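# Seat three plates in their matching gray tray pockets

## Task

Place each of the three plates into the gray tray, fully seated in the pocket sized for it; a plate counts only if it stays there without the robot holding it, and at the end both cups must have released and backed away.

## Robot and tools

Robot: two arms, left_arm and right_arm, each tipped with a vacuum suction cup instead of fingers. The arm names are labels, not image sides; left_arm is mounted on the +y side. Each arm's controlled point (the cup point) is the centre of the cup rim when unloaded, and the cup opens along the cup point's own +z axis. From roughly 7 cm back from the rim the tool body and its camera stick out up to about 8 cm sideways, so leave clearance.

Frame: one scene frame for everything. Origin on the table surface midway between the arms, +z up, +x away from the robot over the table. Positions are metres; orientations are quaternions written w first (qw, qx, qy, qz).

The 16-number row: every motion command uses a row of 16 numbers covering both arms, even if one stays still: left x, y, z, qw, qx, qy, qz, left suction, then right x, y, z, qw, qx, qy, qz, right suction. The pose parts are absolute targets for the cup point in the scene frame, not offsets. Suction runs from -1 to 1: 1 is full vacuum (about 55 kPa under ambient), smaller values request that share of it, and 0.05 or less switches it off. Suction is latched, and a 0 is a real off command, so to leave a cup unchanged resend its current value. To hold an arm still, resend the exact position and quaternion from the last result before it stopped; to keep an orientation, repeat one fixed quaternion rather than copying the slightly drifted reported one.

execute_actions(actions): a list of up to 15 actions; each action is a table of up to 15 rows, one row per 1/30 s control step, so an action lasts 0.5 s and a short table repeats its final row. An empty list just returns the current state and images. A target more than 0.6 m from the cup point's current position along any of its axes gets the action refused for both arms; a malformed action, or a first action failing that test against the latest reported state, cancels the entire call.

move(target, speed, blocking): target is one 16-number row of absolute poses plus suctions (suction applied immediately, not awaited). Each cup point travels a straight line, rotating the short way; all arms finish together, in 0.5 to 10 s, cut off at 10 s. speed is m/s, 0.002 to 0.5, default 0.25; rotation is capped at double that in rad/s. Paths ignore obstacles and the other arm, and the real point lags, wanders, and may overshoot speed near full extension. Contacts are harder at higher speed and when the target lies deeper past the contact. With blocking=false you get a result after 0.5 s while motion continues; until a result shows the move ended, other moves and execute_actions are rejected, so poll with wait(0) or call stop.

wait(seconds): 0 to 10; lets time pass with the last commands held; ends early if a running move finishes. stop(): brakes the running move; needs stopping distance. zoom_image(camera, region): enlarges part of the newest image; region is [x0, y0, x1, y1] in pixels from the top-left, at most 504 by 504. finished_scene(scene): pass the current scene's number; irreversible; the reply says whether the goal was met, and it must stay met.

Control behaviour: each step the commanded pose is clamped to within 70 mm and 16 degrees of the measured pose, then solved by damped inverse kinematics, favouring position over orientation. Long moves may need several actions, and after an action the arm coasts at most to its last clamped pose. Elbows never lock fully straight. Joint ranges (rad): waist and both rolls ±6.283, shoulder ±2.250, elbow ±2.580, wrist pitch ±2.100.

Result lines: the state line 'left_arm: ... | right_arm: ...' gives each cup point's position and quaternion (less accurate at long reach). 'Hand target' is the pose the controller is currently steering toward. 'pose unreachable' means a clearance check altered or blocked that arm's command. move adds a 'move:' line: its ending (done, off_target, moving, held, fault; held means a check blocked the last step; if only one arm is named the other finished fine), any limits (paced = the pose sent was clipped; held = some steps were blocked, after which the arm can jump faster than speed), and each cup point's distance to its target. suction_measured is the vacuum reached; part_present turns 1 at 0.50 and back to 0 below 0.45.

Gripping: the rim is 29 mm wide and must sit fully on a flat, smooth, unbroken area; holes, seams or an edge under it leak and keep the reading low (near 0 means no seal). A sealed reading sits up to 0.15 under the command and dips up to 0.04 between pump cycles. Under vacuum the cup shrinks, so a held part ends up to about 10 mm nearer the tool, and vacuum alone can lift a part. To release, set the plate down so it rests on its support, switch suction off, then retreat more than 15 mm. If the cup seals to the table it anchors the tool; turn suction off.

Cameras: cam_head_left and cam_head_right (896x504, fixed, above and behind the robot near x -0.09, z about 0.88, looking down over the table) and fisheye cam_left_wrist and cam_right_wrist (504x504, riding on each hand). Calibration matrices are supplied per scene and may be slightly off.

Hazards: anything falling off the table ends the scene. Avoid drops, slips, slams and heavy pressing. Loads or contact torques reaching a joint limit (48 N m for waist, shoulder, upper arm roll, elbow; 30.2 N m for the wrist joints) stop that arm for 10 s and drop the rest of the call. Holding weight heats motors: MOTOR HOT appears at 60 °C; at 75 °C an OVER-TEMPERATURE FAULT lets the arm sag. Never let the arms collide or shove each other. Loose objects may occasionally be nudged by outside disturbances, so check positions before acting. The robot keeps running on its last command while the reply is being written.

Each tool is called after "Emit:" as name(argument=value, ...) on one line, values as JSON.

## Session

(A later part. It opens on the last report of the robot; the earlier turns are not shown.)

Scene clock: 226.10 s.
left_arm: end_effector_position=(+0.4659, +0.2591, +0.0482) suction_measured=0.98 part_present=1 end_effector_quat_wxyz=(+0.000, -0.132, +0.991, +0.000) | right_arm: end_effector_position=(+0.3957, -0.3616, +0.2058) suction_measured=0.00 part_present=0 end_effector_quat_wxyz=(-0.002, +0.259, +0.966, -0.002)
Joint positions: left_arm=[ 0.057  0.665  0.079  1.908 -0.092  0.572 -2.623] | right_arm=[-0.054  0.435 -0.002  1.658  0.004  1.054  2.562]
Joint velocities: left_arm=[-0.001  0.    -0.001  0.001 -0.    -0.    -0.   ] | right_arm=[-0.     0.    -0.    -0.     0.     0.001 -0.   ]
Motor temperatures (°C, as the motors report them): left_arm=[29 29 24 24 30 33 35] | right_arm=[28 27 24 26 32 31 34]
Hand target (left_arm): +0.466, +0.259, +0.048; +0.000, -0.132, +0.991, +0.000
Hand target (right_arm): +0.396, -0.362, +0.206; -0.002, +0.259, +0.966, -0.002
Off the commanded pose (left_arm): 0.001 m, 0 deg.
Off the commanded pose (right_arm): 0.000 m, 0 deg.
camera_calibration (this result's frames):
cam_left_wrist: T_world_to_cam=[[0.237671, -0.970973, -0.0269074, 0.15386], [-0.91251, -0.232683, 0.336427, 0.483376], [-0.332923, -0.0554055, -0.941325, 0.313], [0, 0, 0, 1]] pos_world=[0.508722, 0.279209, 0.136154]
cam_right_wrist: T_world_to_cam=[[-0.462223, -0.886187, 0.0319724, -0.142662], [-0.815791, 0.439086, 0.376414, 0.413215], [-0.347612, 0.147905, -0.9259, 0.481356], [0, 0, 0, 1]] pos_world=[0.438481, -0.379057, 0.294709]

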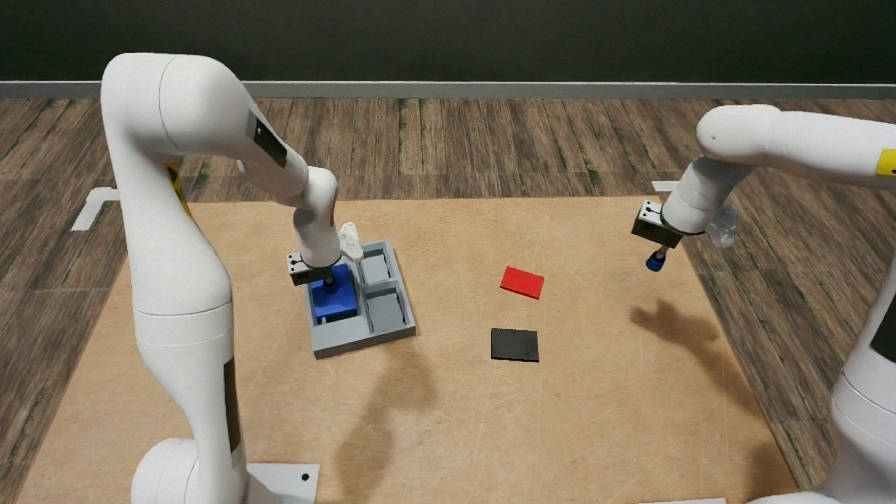

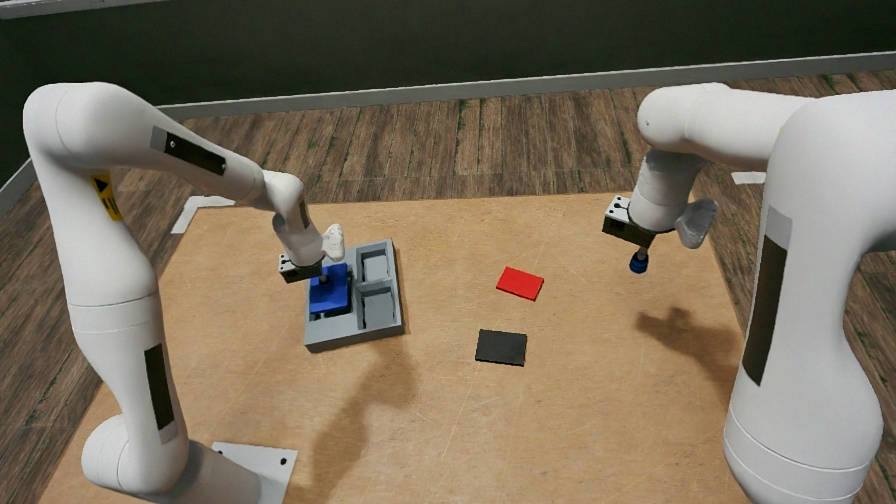

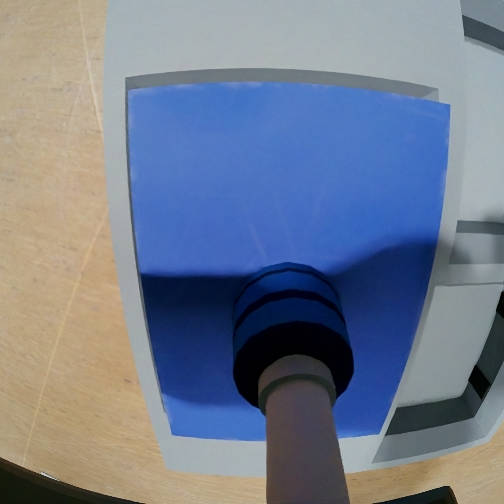

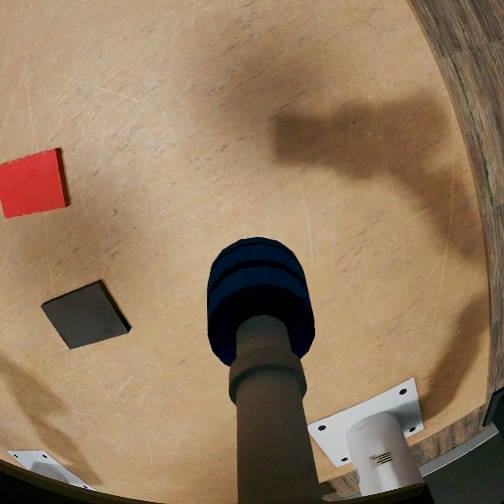

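Emit:
move(target=[0.4648,0.2595,0.004,0,-0.1323,0.9912,0,1,0.3957,-0.3616,0.2058,-0.002,0.259,0.966,-0.002,0], speed=0.06)

Scene clock: 269.30 s.
left_arm: end_effector_position=(+0.4652, +0.2598, +0.0046) suction_measured=0.98 part_present=1 end_effector_quat_wxyz=(+0.001, -0.133, +0.991, -0.000) | right_arm: end_effector_position=(+0.3957, -0.3616, +0.2058) suction_measured=0.00 part_present=0 end_effector_quat_wxyz=(-0.002, +0.259, +0.966, -0.002)
Joint positions: left_arm=[ 0.065  0.76   0.064  1.927 -0.101  0.457 -2.616] | right_arm=[-0.054  0.435 -0.002  1.658  0.004  1.054  2.562]
Joint velocities: left_arm=[ 0.     0.006  0.     0.     0.    -0.005  0.001] | right_arm=[ 0.     0.    -0.    -0.     0.    -0.     0.001]
Motor temperatures (°C, as the motors report them): left_arm=[29 29 24 24 30 33 35] | right_arm=[28 28 24 26 32 31 34]
Hand target (left_arm): +0.465, +0.259, +0.004; -0.000, -0.132, +0.991, -0.000
Hand target (right_arm): +0.396, -0.362, +0.206; -0.002, +0.259, +0.966, -0.002
Off the commanded pose (left_arm): 0.001 m, 0 deg.
Off the commanded pose (right_arm): 0.000 m, 0 deg.
move: done
camera_calibration (this result's frames):
cam_left_wrist: T_world_to_cam=[[0.238283, -0.970849, -0.0259494, 0.153148], [-0.912548, -0.232958, 0.336134, 0.497569], [-0.332381, -0.0564149, -0.941456, 0.271711], [0, 0, 0, 1]] pos_world=[0.507875, 0.279925, 0.0925276]
cam_right_wrist: T_world_to_cam=[[-0.462223, -0.886187, 0.0319726, -0.142662], [-0.815791, 0.439086, 0.376414, 0.413215], [-0.347612, 0.147904, -0.9259, 0.481356], [0, 0, 0, 1]] pos_world=[0.438481, -0.379057, 0.294709]

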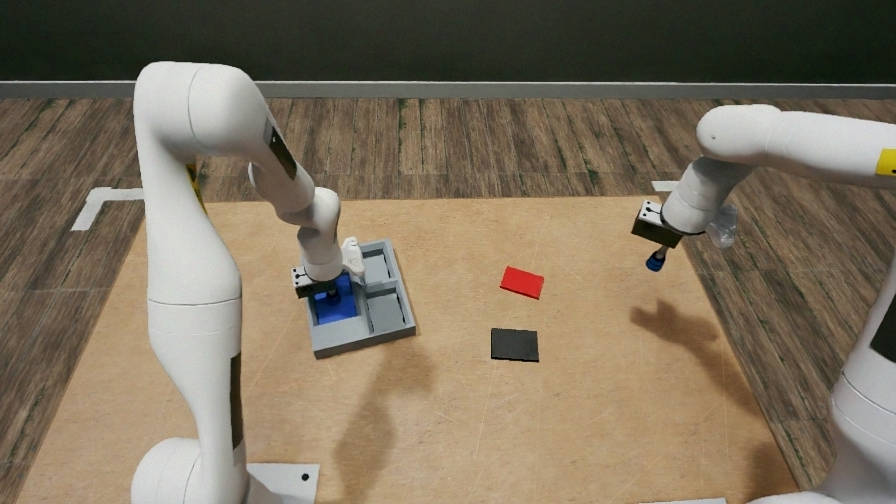

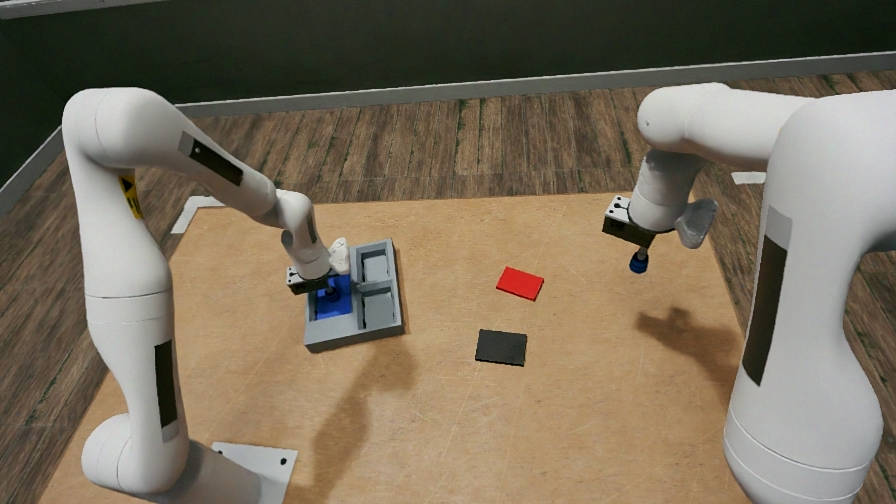

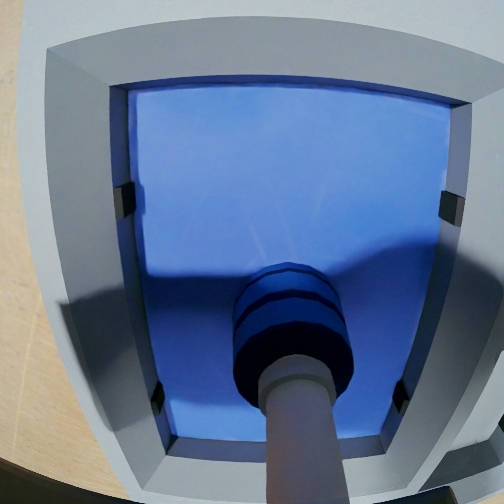

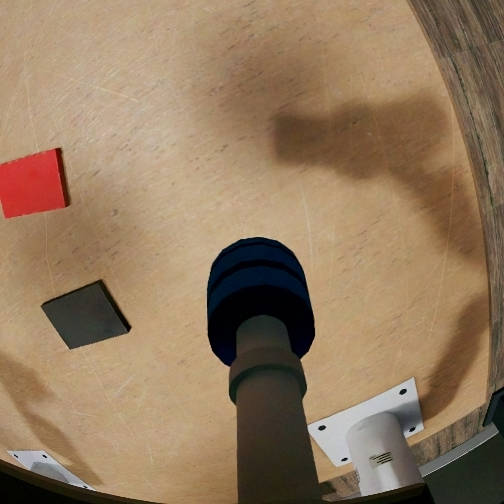

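Emit:
zoom_image(camera="cam_left_wrist", region=[30, 30, 170, 230])

Emit:
zoom_image(camera="cam_left_wrist", region=[384, 40, 504, 240])

Region (30, 30, 170, 230) of cam_left_wrist's 504x504 image, scaled by 2.520, with more detail than that image has; it fills the left 353 columns of this view, and the rest is white.

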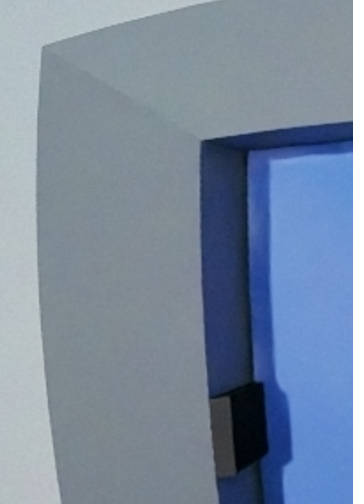

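Region (384, 40, 504, 240) of cam_left_wrist's 504x504 image, scaled by 2.520, with more detail than that image has; it fills the left 302 columns of this view, and the rest is white.

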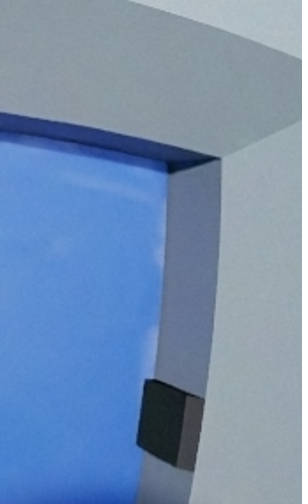

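Emit:
execute_actions(actions=[[[0.465,0.2596,0.0035,0,-0.1323,0.9912,0,1,0.3957,-0.3616,0.2058,-0.002,0.259,0.966,-0.002,0],[0.465,0.2596,0.003,0,-0.1323,0.9912,0,1,0.3957,-0.3616,0.2058,-0.002,0.259,0.966,-0.002,0],[0.465,0.2596,0.0025,0,-0.1323,0.9912,0,1,0.3957,-0.3616,0.2058,-0.002,0.259,0.966,-0.002,0],[0.465,0.2596,0.002,0,-0.1323,0.9912,0,1,0.3957,-0.3616,0.2058,-0.002,0.259,0.966,-0.002,0],[0.465,0.2596,0.0015,0,-0.1323,0.9912,0,1,0.3957,-0.3616,0.2058,-0.002,0.259,0.966,-0.002,0],[0.465,0.2596,0.001,0,-0.1323,0.9912,0,1,0.3957,-0.3616,0.2058,-0.002,0.259,0.966,-0.002,0]]])

Emit:
zoom_image(camera="cam_left_wrist", region=[30, 30, 170, 230])

Scene clock: 303.40 s.
left_arm: end_effector_position=(+0.4653, +0.2598, +0.0017) suction_measured=0.96 part_present=1 end_effector_quat_wxyz=(+0.000, -0.132, +0.991, +0.000) | right_arm: end_effector_position=(+0.3957, -0.3616, +0.2058) suction_measured=0.00 part_present=0 end_effector_quat_wxyz=(-0.002, +0.259, +0.966, -0.002)
Joint positions: left_arm=[ 0.066  0.766  0.063  1.927 -0.102  0.45  -2.616] | right_arm=[-0.054  0.435 -0.002  1.658  0.004  1.054  2.562]
Joint velocities: left_arm=[-0.    -0.    -0.002  0.001  0.    -0.001  0.002] | right_arm=[-0.    -0.     0.     0.    -0.     0.002 -0.001]
Motor temperatures (°C, as the motors report them): left_arm=[29 29 24 24 30 33 35] | right_arm=[28 28 24 26 32 31 34]
Hand target (left_arm): +0.465, +0.260, +0.001; -0.000, -0.132, +0.991, -0.000
Hand target (right_arm): +0.396, -0.362, +0.206; -0.002, +0.259, +0.966, -0.002
Off the commanded pose (left_arm): 0.001 m, 0 deg.
Off the commanded pose (right_arm): 0.000 m, 0 deg.
camera_calibration (this result's frames):
cam_left_wrist: T_world_to_cam=[[0.237943, -0.970928, -0.0261112, 0.15328], [-0.912535, -0.232678, 0.336363, 0.498589], [-0.33266, -0.0562078, -0.94137, 0.269076], [0, 0, 0, 1]] pos_world=[0.508019, 0.279958, 0.0895957]
cam_right_wrist: T_world_to_cam=[[-0.462223, -0.886187, 0.0319726, -0.142662], [-0.815791, 0.439086, 0.376414, 0.413215], [-0.347612, 0.147904, -0.9259, 0.481356], [0, 0, 0, 1]] pos_world=[0.438481, -0.379057, 0.294709]

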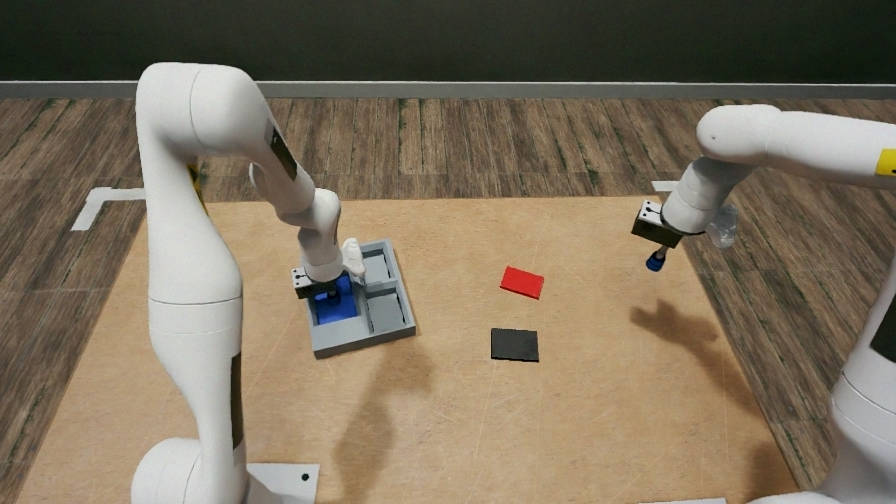

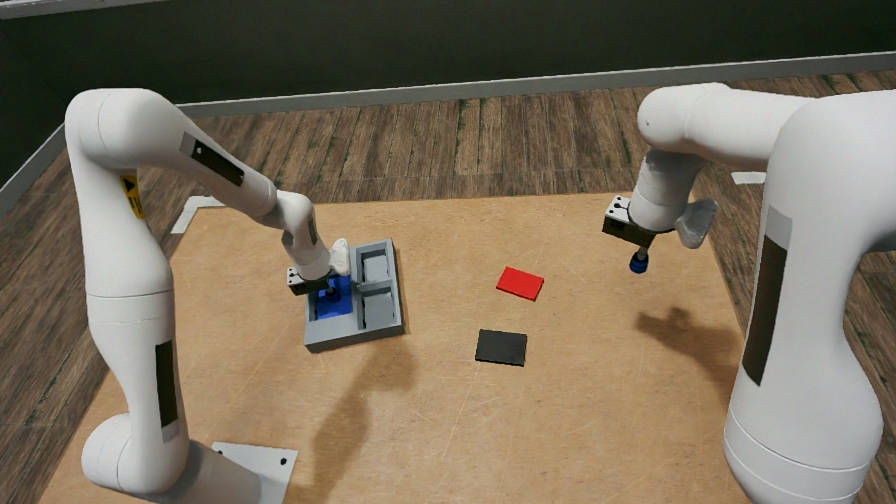

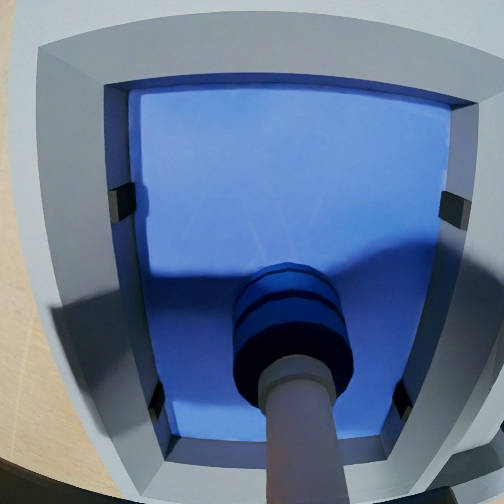

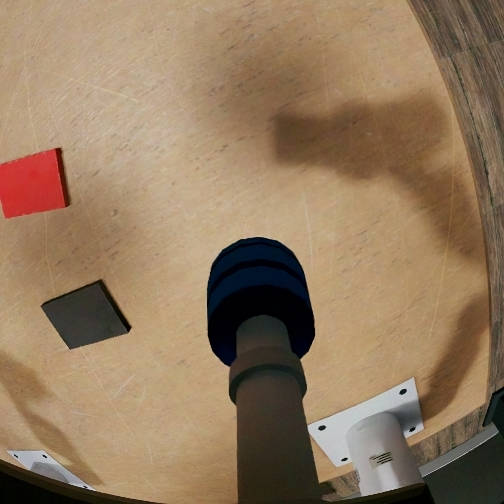

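Region (30, 30, 170, 230) of cam_left_wrist's 504x504 image, scaled by 2.520, with more detail than that image has; it fills the left 353 columns of this view, and the rest is white.

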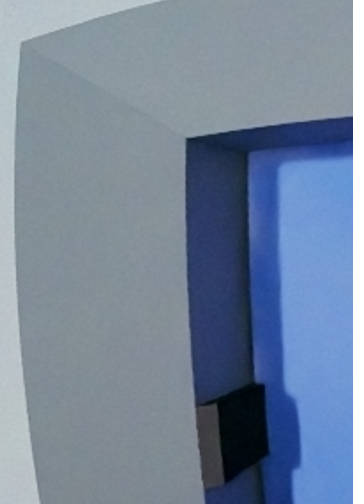

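Emit:
execute_actions(actions=[[[0.465,0.2596,0.0005,0,-0.1323,0.9912,0,1,0.3957,-0.3616,0.2058,-0.002,0.259,0.966,-0.002,0],[0.465,0.2596,0.0,0,-0.1323,0.9912,0,1,0.3957,-0.3616,0.2058,-0.002,0.259,0.966,-0.002,0],[0.465,0.2596,-0.0005,0,-0.1323,0.9912,0,1,0.3957,-0.3616,0.2058,-0.002,0.259,0.966,-0.002,0],[0.465,0.2596,-0.001,0,-0.1323,0.9912,0,1,0.3957,-0.3616,0.2058,-0.002,0.259,0.966,-0.002,0],[0.465,0.2596,-0.0015,0,-0.1323,0.9912,0,1,0.3957,-0.3616,0.2058,-0.002,0.259,0.966,-0.002,0],[0.465,0.2596,-0.002,0,-0.1323,0.9912,0,1,0.3957,-0.3616,0.2058,-0.002,0.259,0.966,-0.002,0],[0.465,0.2596,-0.0025,0,-0.1323,0.9912,0,1,0.3957,-0.3616,0.2058,-0.002,0.259,0.966,-0.002,0]]])

Emit:
zoom_image(camera="cam_left_wrist", region=[30, 30, 170, 230])

Scene clock: 323.70 s.
left_arm: end_effector_position=(+0.4654, +0.2598, +0.0013) suction_measured=1.00 part_present=1 end_effector_quat_wxyz=(+0.002, -0.132, +0.991, -0.000) | right_arm: end_effector_position=(+0.3957, -0.3616, +0.2058) suction_measured=0.00 part_present=0 end_effector_quat_wxyz=(-0.002, +0.259, +0.966, -0.002)
Joint positions: left_arm=[ 0.067  0.766  0.062  1.929 -0.102  0.446 -2.615] | right_arm=[-0.054  0.435 -0.002  1.658  0.004  1.054  2.562]
Joint velocities: left_arm=[ 0.001  0.    -0.     0.     0.    -0.003  0.001] | right_arm=[-0.     0.    -0.001  0.    -0.    -0.001 -0.   ]
Motor temperatures (°C, as the motors report them): left_arm=[29 29 24 24 30 33 35] | right_arm=[28 28 24 26 32 31 34]
Hand target (left_arm): +0.465, +0.260, -0.002; -0.000, -0.132, +0.991, -0.000
Hand target (right_arm): +0.396, -0.362, +0.206; -0.002, +0.259, +0.966, -0.002
Off the commanded pose (left_arm): 0.004 m, 0 deg.
Off the commanded pose (right_arm): 0.000 m, 0 deg.
camera_calibration (this result's frames):
cam_left_wrist: T_world_to_cam=[[0.237766, -0.970989, -0.0254698, 0.153301], [-0.913468, -0.232441, 0.333987, 0.499233], [-0.330218, -0.0561447, -0.942233, 0.267632], [0, 0, 0, 1]] pos_world=[0.50796, 0.279922, 0.0893389]
cam_right_wrist: T_world_to_cam=[[-0.462223, -0.886187, 0.0319725, -0.142662], [-0.815791, 0.439086, 0.376414, 0.413215], [-0.347612, 0.147904, -0.9259, 0.481356], [0, 0, 0, 1]] pos_world=[0.438481, -0.379057, 0.294709]

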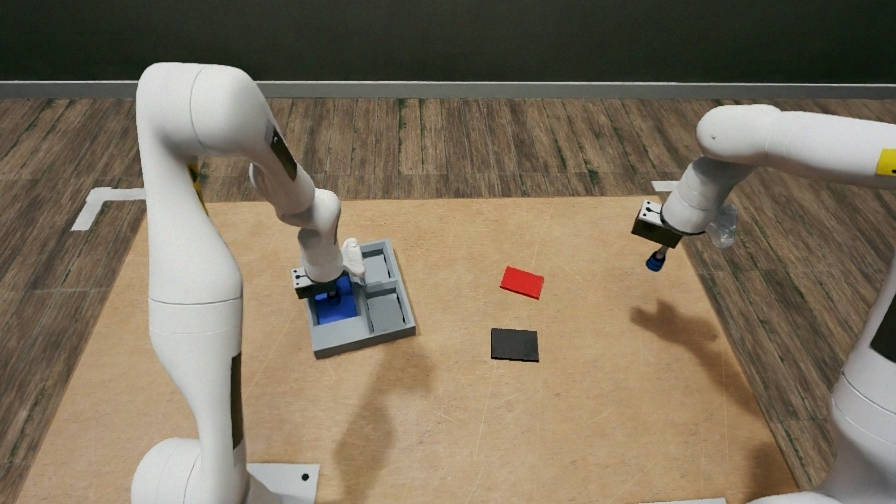

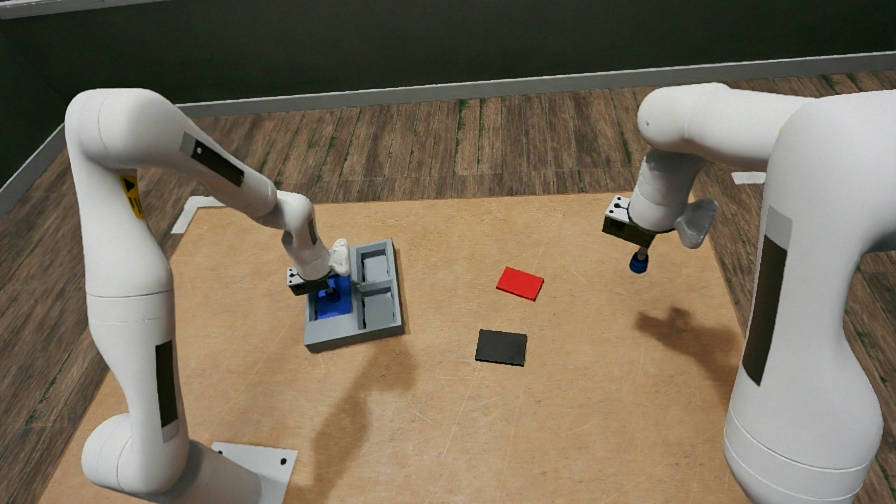

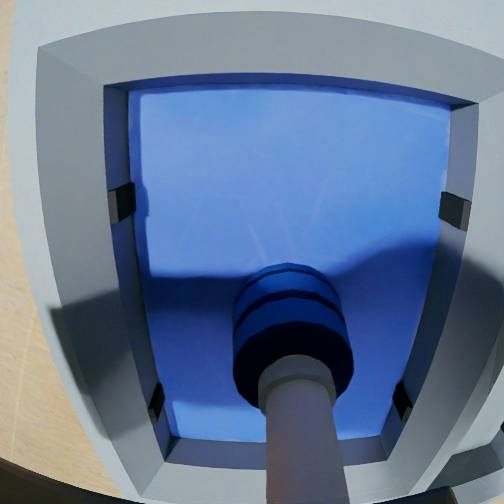

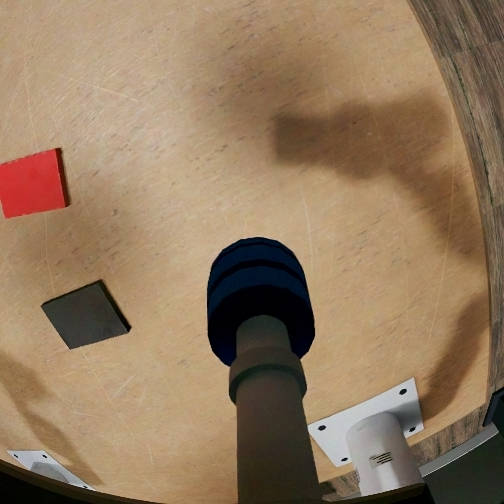

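Region (30, 30, 170, 230) of cam_left_wrist's 504x504 image, scaled by 2.520, with more detail than that image has; it fills the left 353 columns of this view, and the rest is white.

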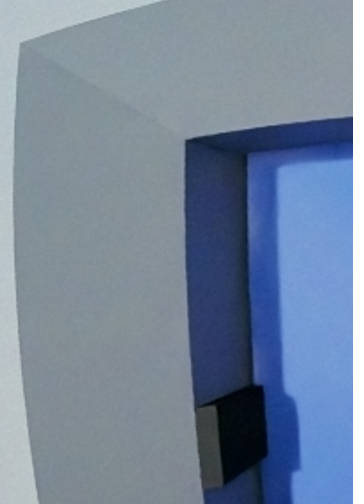

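Emit:
execute_actions(actions=[[[0.465,0.2596,0.0005,0,-0.1323,0.9912,0,0,0.3957,-0.3616,0.2058,-0.002,0.259,0.966,-0.002,0]]])

Scene clock: 333.07 s.
left_arm: end_effector_position=(+0.4657, +0.2597, +0.0021) suction_measured=0.00 part_present=0 end_effector_quat_wxyz=(+0.001, -0.132, +0.991, -0.000) | right_arm: end_effector_position=(+0.3957, -0.3616, +0.2058) suction_measured=0.00 part_present=0 end_effector_quat_wxyz=(-0.002, +0.259, +0.966, -0.002)
Joint positions: left_arm=[ 0.066  0.765  0.063  1.927 -0.102  0.45  -2.616] | right_arm=[-0.054  0.435 -0.002  1.658  0.004  1.054  2.562]
Joint velocities: left_arm=[-0.    -0.    -0.     0.001  0.    -0.001 -0.001] | right_arm=[ 0.     0.    -0.     0.    -0.     0.    -0.001]
Motor temperatures (°C, as the motors report them): left_arm=[29 28 24 24 30 33 35] | right_arm=[28 28 24 26 32 31 34]
Hand target (left_arm): +0.465, +0.260, +0.001; -0.000, -0.132, +0.991, -0.000
Hand target (right_arm): +0.396, -0.362, +0.206; -0.002, +0.259, +0.966, -0.002
Off the commanded pose (left_arm): 0.002 m, 0 deg.
Off the commanded pose (right_arm): 0.000 m, 0 deg.
camera_calibration (this result's frames):
cam_left_wrist: T_world_to_cam=[[0.237802, -0.970978, -0.0255222, 0.153145], [-0.913116, -0.232435, 0.334952, 0.499001], [-0.331163, -0.0563475, -0.94189, 0.26896], [0, 0, 0, 1]] pos_world=[0.508297, 0.279841, 0.0900978]
cam_right_wrist: T_world_to_cam=[[-0.462223, -0.886187, 0.0319724, -0.142662], [-0.815791, 0.439086, 0.376414, 0.413215], [-0.347612, 0.147905, -0.9259, 0.481356], [0, 0, 0, 1]] pos_world=[0.438481, -0.379057, 0.294709]

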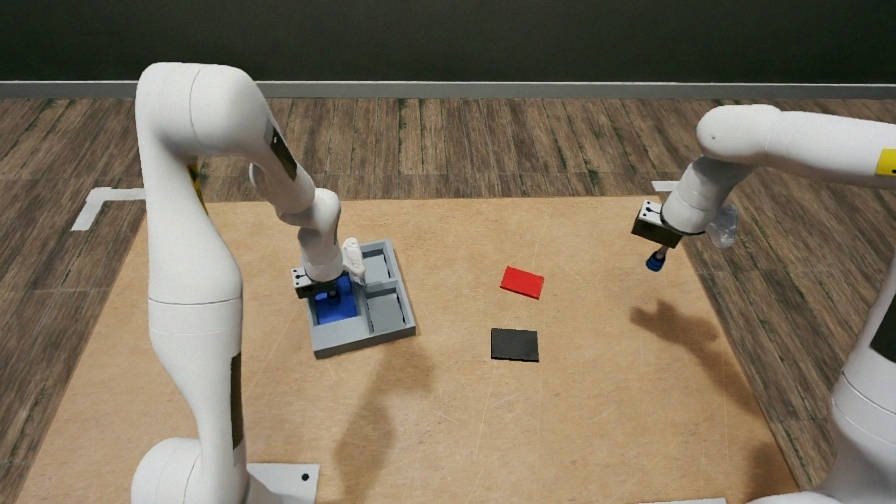

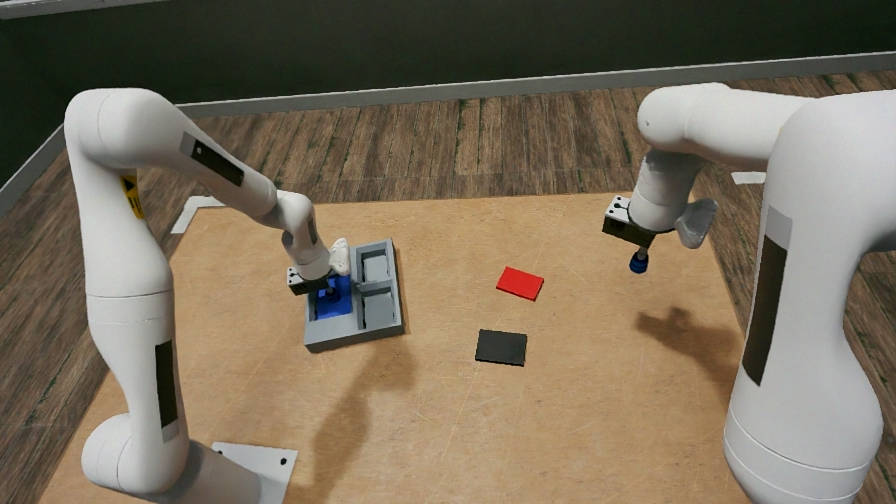

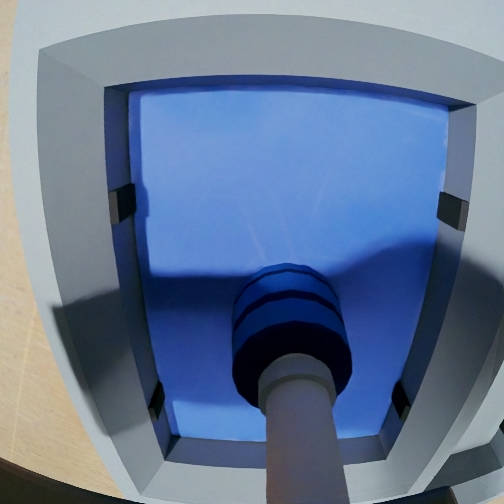

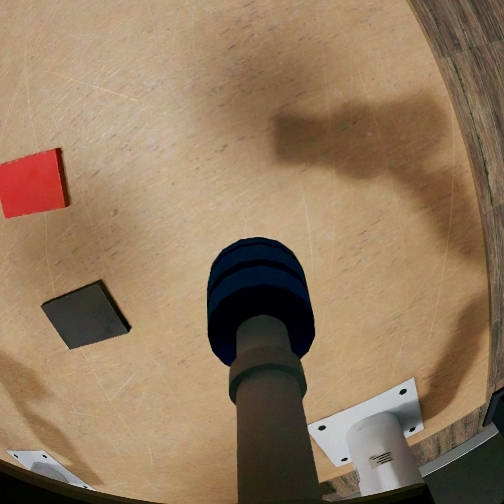

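Emit:
execute_actions(actions=[[[0.465,0.2596,0.0028,0,-0.1323,0.9912,0,0,0.3957,-0.3616,0.2058,-0.002,0.259,0.966,-0.002,0],[0.465,0.2596,0.0052,0,-0.1323,0.9912,0,0,0.3957,-0.3616,0.2058,-0.002,0.259,0.966,-0.002,0],[0.465,0.2596,0.0088,0,-0.1323,0.9912,0,0,0.3957,-0.3616,0.2058,-0.002,0.259,0.966,-0.002,0],[0.465,0.2596,0.0135,0,-0.1323,0.9912,0,0,0.3957,-0.3616,0.2058,-0.002,0.259,0.966,-0.002,0],[0.465,0.2596,0.0189,0,-0.1323,0.9912,0,0,0.3957,-0.3616,0.2058,-0.002,0.259,0.966,-0.002,0],[0.465,0.2596,0.0248,0,-0.1323,0.9912,0,0,0.3957,-0.3616,0.2058,-0.002,0.259,0.966,-0.002,0],[0.465,0.2596,0.031,0,-0.1323,0.9912,0,0,0.3957,-0.3616,0.2058,-0.002,0.259,0.966,-0.002,0],[0.4648,0.2589,0.0372,0,-0.132,0.9912,0,0,0.3957,-0.3616,0.2058,-0.002,0.259,0.966,-0.002,0],[0.4642,0.257,0.0431,0,-0.131,0.9914,0,0,0.3957,-0.3616,0.2058,-0.002,0.259,0.966,-0.002,0],[0.4632,0.2538,0.0485,0,-0.1295,0.9916,0,0,0.3957,-0.3616,0.2058,-0.002,0.259,0.966,-0.002,0],[0.4618,0.2494,0.0532,0,-0.1274,0.9919,0,0,0.3957,-0.3616,0.2058,-0.002,0.259,0.966,-0.002,0],[0.4601,0.244,0.0568,0,-0.1248,0.9922,0,0,0.3957,-0.3616,0.2058,-0.002,0.259,0.966,-0.002,0],[0.458,0.2375,0.0592,0,-0.1217,0.9926,0,0,0.3957,-0.3616,0.2058,-0.002,0.259,0.966,-0.002,0],[0.4557,0.23,0.06,0,-0.1182,0.993,0,0,0.3957,-0.3616,0.2058,-0.002,0.259,0.966,-0.002,0],[0.4531,0.2217,0.06,0,-0.1142,0.9935,0,0,0.3957,-0.3616,0.2058,-0.002,0.259,0.966,-0.002,0]],[[0.4502,0.2125,0.06,0,-0.1098,0.994,0,0,0.3957,-0.3616,0.2058,-0.002,0.259,0.966,-0.002,0],[0.4471,0.2026,0.06,0,-0.1051,0.9945,0,0,0.3957,-0.3616,0.2058,-0.002,0.259,0.966,-0.002,0],[0.4437,0.1919,0.06,0,-0.1,0.995,0,0,0.3957,-0.3616,0.2058,-0.002,0.259,0.966,-0.002,0],[0.4402,0.1807,0.06,0,-0.0947,0.9955,0,0,0.3957,-0.3616,0.2058,-0.002,0.259,0.966,-0.002,0],[0.4365,0.1688,0.06,0,-0.089,0.996,0,0,0.3957,-0.3616,0.2058,-0.002,0.259,0.966,-0.002,0],[0.4326,0.1565,0.06,0,-0.0831,0.9965,0,0,0.3957,-0.3616,0.2058,-0.002,0.259,0.966,-0.002,0],[0.4286,0.1437,0.06,0,-0.077,0.997,0,0,0.3957,-0.3616,0.2058,-0.002,0.259,0.966,-0.002,0],[0.4244,0.1306,0.06,0,-0.0708,0.9975,0,0,0.3957,-0.3616,0.2058,-0.002,0.259,0.966,-0.002,0],[0.4202,0.1172,0.06,0,-0.0644,0.9979,0,0,0.3957,-0.3616,0.2058,-0.002,0.259,0.966,-0.002,0],[0.4159,0.1035,0.06,0,-0.0579,0.9983,0,0,0.3957,-0.3616,0.2058,-0.002,0.259,0.966,-0.002,0],[0.4116,0.0897,0.06,0,-0.0513,0.9987,0,0,0.3957,-0.3616,0.2058,-0.002,0.259,0.966,-0.002,0],[0.4072,0.0758,0.06,0,-0.0446,0.999,0,0,0.3957,-0.3616,0.2058,-0.002,0.259,0.966,-0.002,0],[0.4028,0.0618,0.06,0,-0.038,0.9993,0,0,0.3957,-0.3616,0.2058,-0.002,0.259,0.966,-0.002,0],[0.3984,0.0479,0.06,0,-0.0313,0.9995,0,0,0.3957,-0.3616,0.2058,-0.002,0.259,0.966,-0.002,0],[0.3941,0.0341,0.06,0,-0.0247,0.9997,0,0,0.3957,-0.3616,0.2058,-0.002,0.259,0.966,-0.002,0]],[[0.3898,0.0204,0.06,0,-0.0182,0.9998,0,0,0.3957,-0.3616,0.2058,-0.002,0.259,0.966,-0.002,0],[0.3856,0.007,0.06,0,-0.0118,0.9999,0,0,0.3957,-0.3616,0.2058,-0.002,0.259,0.966,-0.002,0],[0.3814,-0.0061,0.0598,0,-0.0056,1,0,0,0.3957,-0.3616,0.2058,-0.002,0.259,0.966,-0.002,0],[0.3774,-0.0189,0.0592,0,0.0005,1,0,0,0.3957,-0.3616,0.2058,-0.002,0.259,0.966,-0.002,0],[0.3735,-0.0312,0.0582,0,0.0064,1,0,0,0.3957,-0.3616,0.2058,-0.002,0.259,0.966,-0.002,0],[0.3698,-0.0431,0.0569,0,0.0121,0.9999,0,0,0.3957,-0.3616,0.2058,-0.002,0.259,0.966,-0.002,0],[0.3663,-0.0543,0.0553,0,0.0174,0.9998,0,0,0.3957,-0.3616,0.2058,-0.002,0.259,0.966,-0.002,0],[0.3629,-0.065,0.0534,0,0.0225,0.9997,0,0,0.3957,-0.3616,0.2058,-0.002,0.259,0.966,-0.002,0],[0.3598,-0.0749,0.0512,0,0.0272,0.9996,0,0,0.3957,-0.3616,0.2058,-0.002,0.259,0.966,-0.002,0],[0.3569,-0.0841,0.0489,0,0.0316,0.9995,0,0,0.3957,-0.3616,0.2058,-0.002,0.259,0.966,-0.002,0],[0.3543,-0.0924,0.0464,0,0.0356,0.9994,0,0,0.3957,-0.3616,0.2058,-0.002,0.259,0.966,-0.002,0],[0.352,-0.0999,0.0437,0,0.0391,0.9992,0,0,0.3957,-0.3616,0.2058,-0.002,0.259,0.966,-0.002,0],[0.3499,-0.1064,0.0409,0,0.0422,0.9991,0,0,0.3957,-0.3616,0.2058,-0.002,0.259,0.966,-0.002,0],[0.3482,-0.1118,0.038,0,0.0448,0.999,0,0,0.3957,-0.3616,0.2058,-0.002,0.259,0.966,-0.002,0],[0.3468,-0.1162,0.035,0,0.0469,0.9989,0,0,0.3957,-0.3616,0.2058,-0.002,0.259,0.966,-0.002,0]],[[0.3458,-0.1194,0.032,0,0.0484,0.9988,0,1,0.3957,-0.3616,0.2058,-0.002,0.259,0.966,-0.002,0],[0.3452,-0.1213,0.029,0,0.0494,0.9988,0,1,0.3957,-0.3616,0.2058,-0.002,0.259,0.966,-0.002,0],[0.345,-0.122,0.026,0,0.0497,0.9988,0,1,0.3957,-0.3616,0.2058,-0.002,0.259,0.966,-0.002,0],[0.345,-0.122,0.0231,0,0.0497,0.9988,0,1,0.3957,-0.3616,0.2058,-0.002,0.259,0.966,-0.002,0],[0.345,-0.122,0.0203,0,0.0497,0.9988,0,1,0.3957,-0.3616,0.2058,-0.002,0.259,0.966,-0.002,0],[0.345,-0.122,0.0176,0,0.0497,0.9988,0,1,0.3957,-0.3616,0.2058,-0.002,0.259,0.966,-0.002,0],[0.345,-0.122,0.0151,0,0.0497,0.9988,0,1,0.3957,-0.3616,0.2058,-0.002,0.259,0.966,-0.002,0],[0.345,-0.122,0.0128,0,0.0497,0.9988,0,1,0.3957,-0.3616,0.2058,-0.002,0.259,0.966,-0.002,0],[0.345,-0.122,0.0106,0,0.0497,0.9988,0,1,0.3957,-0.3616,0.2058,-0.002,0.259,0.966,-0.002,0],[0.345,-0.122,0.0087,0,0.0497,0.9988,0,1,0.3957,-0.3616,0.2058,-0.002,0.259,0.966,-0.002,0],[0.345,-0.122,0.0071,0,0.0497,0.9988,0,1,0.3957,-0.3616,0.2058,-0.002,0.259,0.966,-0.002,0],[0.345,-0.122,0.0058,0,0.0497,0.9988,0,1,0.3957,-0.3616,0.2058,-0.002,0.259,0.966,-0.002,0],[0.345,-0.122,0.0048,0,0.0497,0.9988,0,1,0.3957,-0.3616,0.2058,-0.002,0.259,0.966,-0.002,0],[0.345,-0.122,0.0042,0,0.0497,0.9988,0,1,0.3957,-0.3616,0.2058,-0.002,0.259,0.966,-0.002,0],[0.345,-0.122,0.004,0,0.0497,0.9988,0,1,0.3957,-0.3616,0.2058,-0.002,0.259,0.966,-0.002,0]]])

Scene clock: 421.70 s.
left_arm: end_effector_position=(+0.3452, -0.1214, +0.0073) suction_measured=0.08 part_present=0 end_effector_quat_wxyz=(+0.000, +0.049, +0.999, -0.001) | right_arm: end_effector_position=(+0.3957, -0.3616, +0.2058) suction_measured=0.00 part_present=0 end_effector_quat_wxyz=(-0.002, +0.259, +0.966, -0.002)
Joint positions: left_arm=[ 0.825  0.945  0.153  1.422 -0.175  0.787 -2.143] | right_arm=[-0.054  0.435 -0.002  1.658  0.004  1.054  2.562]
Joint velocities: left_arm=[ 0.011  0.065 -0.01  -0.012 -0.011 -0.044  0.005] | right_arm=[-0.     0.    -0.001 -0.     0.    -0.002  0.   ]
Motor temperatures (°C, as the motors report them): left_arm=[29 28 24 23 30 33 35] | right_arm=[28 28 24 26 32 31 34]
Hand target (left_arm): +0.345, -0.122, +0.004; -0.000, +0.050, +0.999, +0.000
Hand target (right_arm): +0.396, -0.362, +0.206; -0.002, +0.259, +0.966, -0.002
Off the commanded pose (left_arm): 0.003 m, 0 deg.
Off the commanded pose (right_arm): 0.000 m, 0 deg.
camera_calibration (this result's frames):
cam_left_wrist: T_world_to_cam=[[-0.123148, -0.992067, -0.0252562, -0.0661022], [-0.935491, 0.107556, 0.336584, 0.34769], [-0.331197, 0.0650766, -0.941315, 0.227264], [0, 0, 0, 1]] pos_world=[0.39239, -0.117764, 0.0952302]
cam_right_wrist: T_world_to_cam=[[-0.462223, -0.886187, 0.0319726, -0.142662], [-0.815791, 0.439086, 0.376414, 0.413215], [-0.347612, 0.147904, -0.9259, 0.481356], [0, 0, 0, 1]] pos_world=[0.438481, -0.379057, 0.294709]

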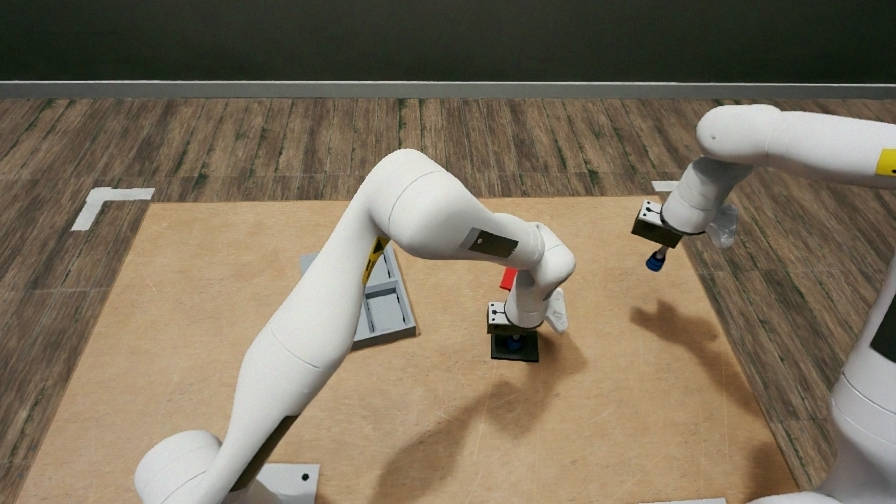

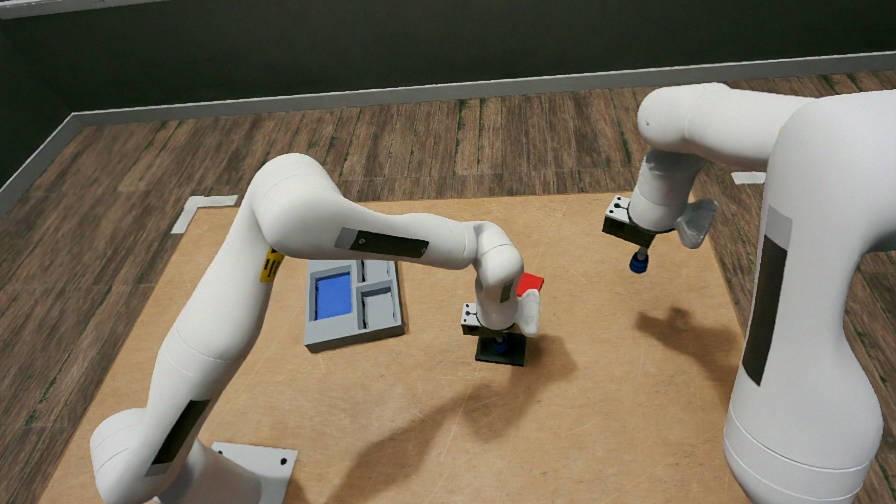

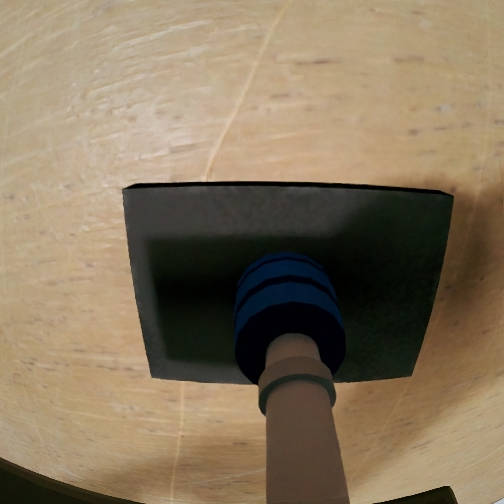

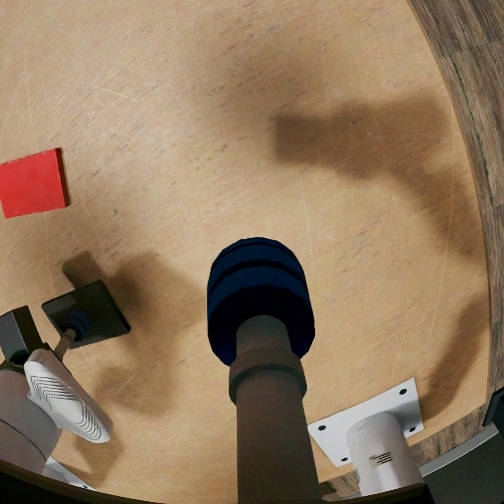

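Emit:
wait(seconds=0)

Emit:
zoom_image(camera="cam_left_wrist", region=[80, 160, 230, 420])

Emit:
zoom_image(camera="cam_left_wrist", region=[354, 160, 504, 420])

Scene clock: 428.57 s.
left_arm: end_effector_position=(+0.3446, -0.1218, +0.0039) suction_measured=0.98 part_present=1 end_effector_quat_wxyz=(-0.000, +0.050, +0.999, +0.000) | right_arm: end_effector_position=(+0.3957, -0.3616, +0.2058) suction_measured=0.00 part_present=0 end_effector_quat_wxyz=(-0.002, +0.259, +0.966, -0.002)
Joint positions: left_arm=[ 0.827  0.951  0.152  1.421 -0.176  0.783 -2.143] | right_arm=[-0.054  0.435 -0.002  1.658  0.004  1.054  2.562]
Joint velocities: left_arm=[-0.001 -0.    -0.001 -0.     0.    -0.001  0.   ] | right_arm=[ 0.     0.    -0.    -0.     0.    -0.001 -0.   ]
Motor temperatures (°C, as the motors report them): left_arm=[29 28 24 23 30 33 35] | right_arm=[28 28 24 26 32 31 34]
Hand target (left_arm): +0.345, -0.122, +0.004; -0.000, +0.050, +0.999, +0.000
Hand target (right_arm): +0.396, -0.362, +0.206; -0.002, +0.259, +0.966, -0.002
Off the commanded pose (left_arm): 0.000 m, 0 deg.
Off the commanded pose (right_arm): 0.000 m, 0 deg.
camera_calibration (this result's frames):
cam_left_wrist: T_world_to_cam=[[-0.124125, -0.99192, -0.0262048, -0.0662543], [-0.935025, 0.108084, 0.337708, 0.348183], [-0.332147, 0.0664201, -0.940886, 0.224365], [0, 0, 0, 1]] pos_world=[0.391858, -0.118254, 0.0917821]
cam_right_wrist: T_world_to_cam=[[-0.462223, -0.886187, 0.0319726, -0.142662], [-0.815791, 0.439086, 0.376414, 0.413215], [-0.347612, 0.147904, -0.9259, 0.481356], [0, 0, 0, 1]] pos_world=[0.438481, -0.379057, 0.294709]

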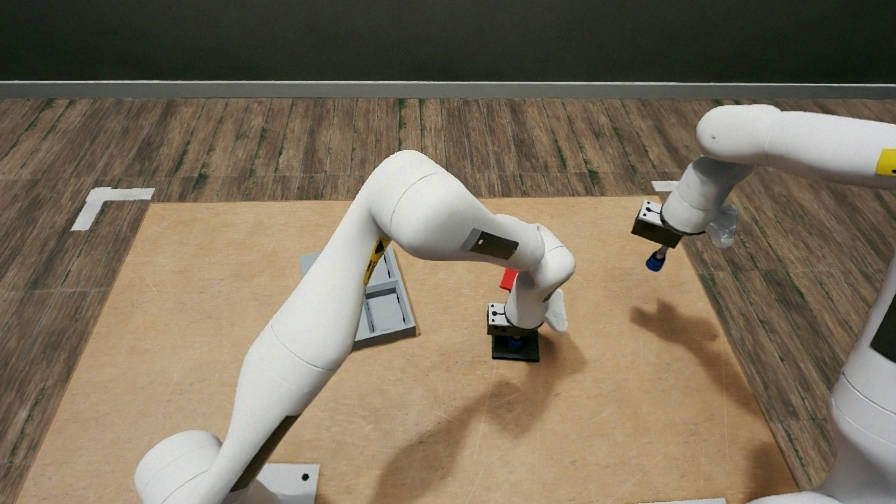

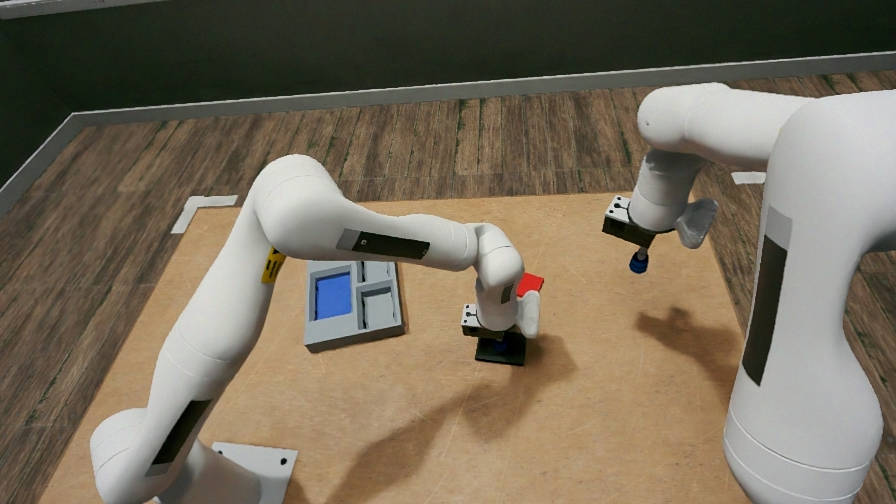

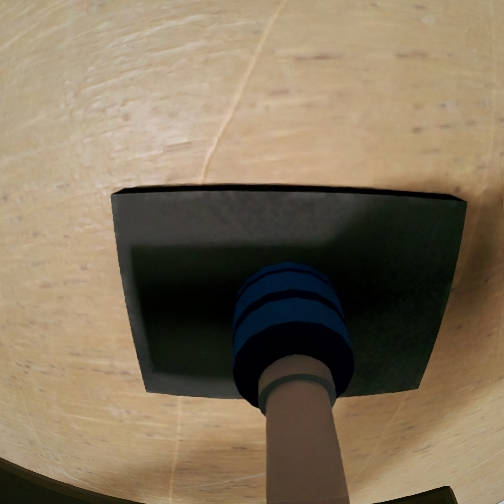

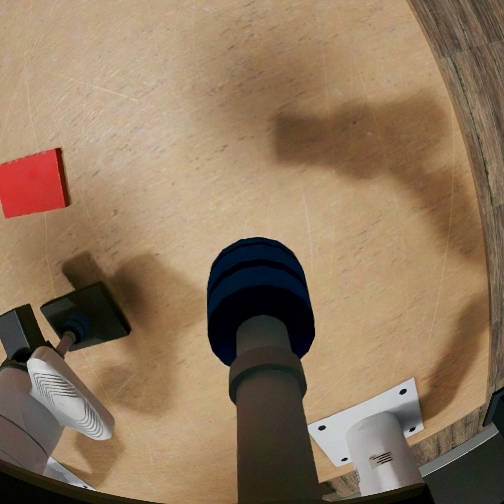

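Region (80, 160, 230, 420) of cam_left_wrist's 504x504 image, scaled by 1.938, with more detail than that image has; it fills the left 291 columns of this view, and the rest is white.

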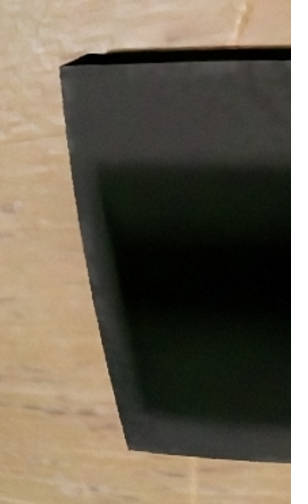

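Region (354, 160, 504, 420) of cam_left_wrist's 504x504 image, scaled by 1.938, with more detail than that image has; it fills the left 291 columns of this view, and the rest is white.

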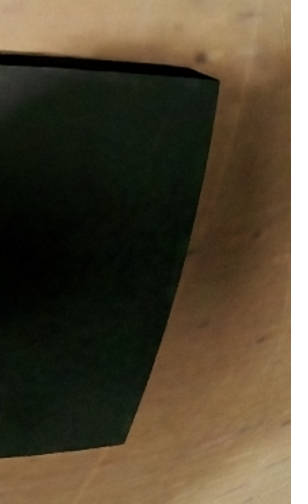

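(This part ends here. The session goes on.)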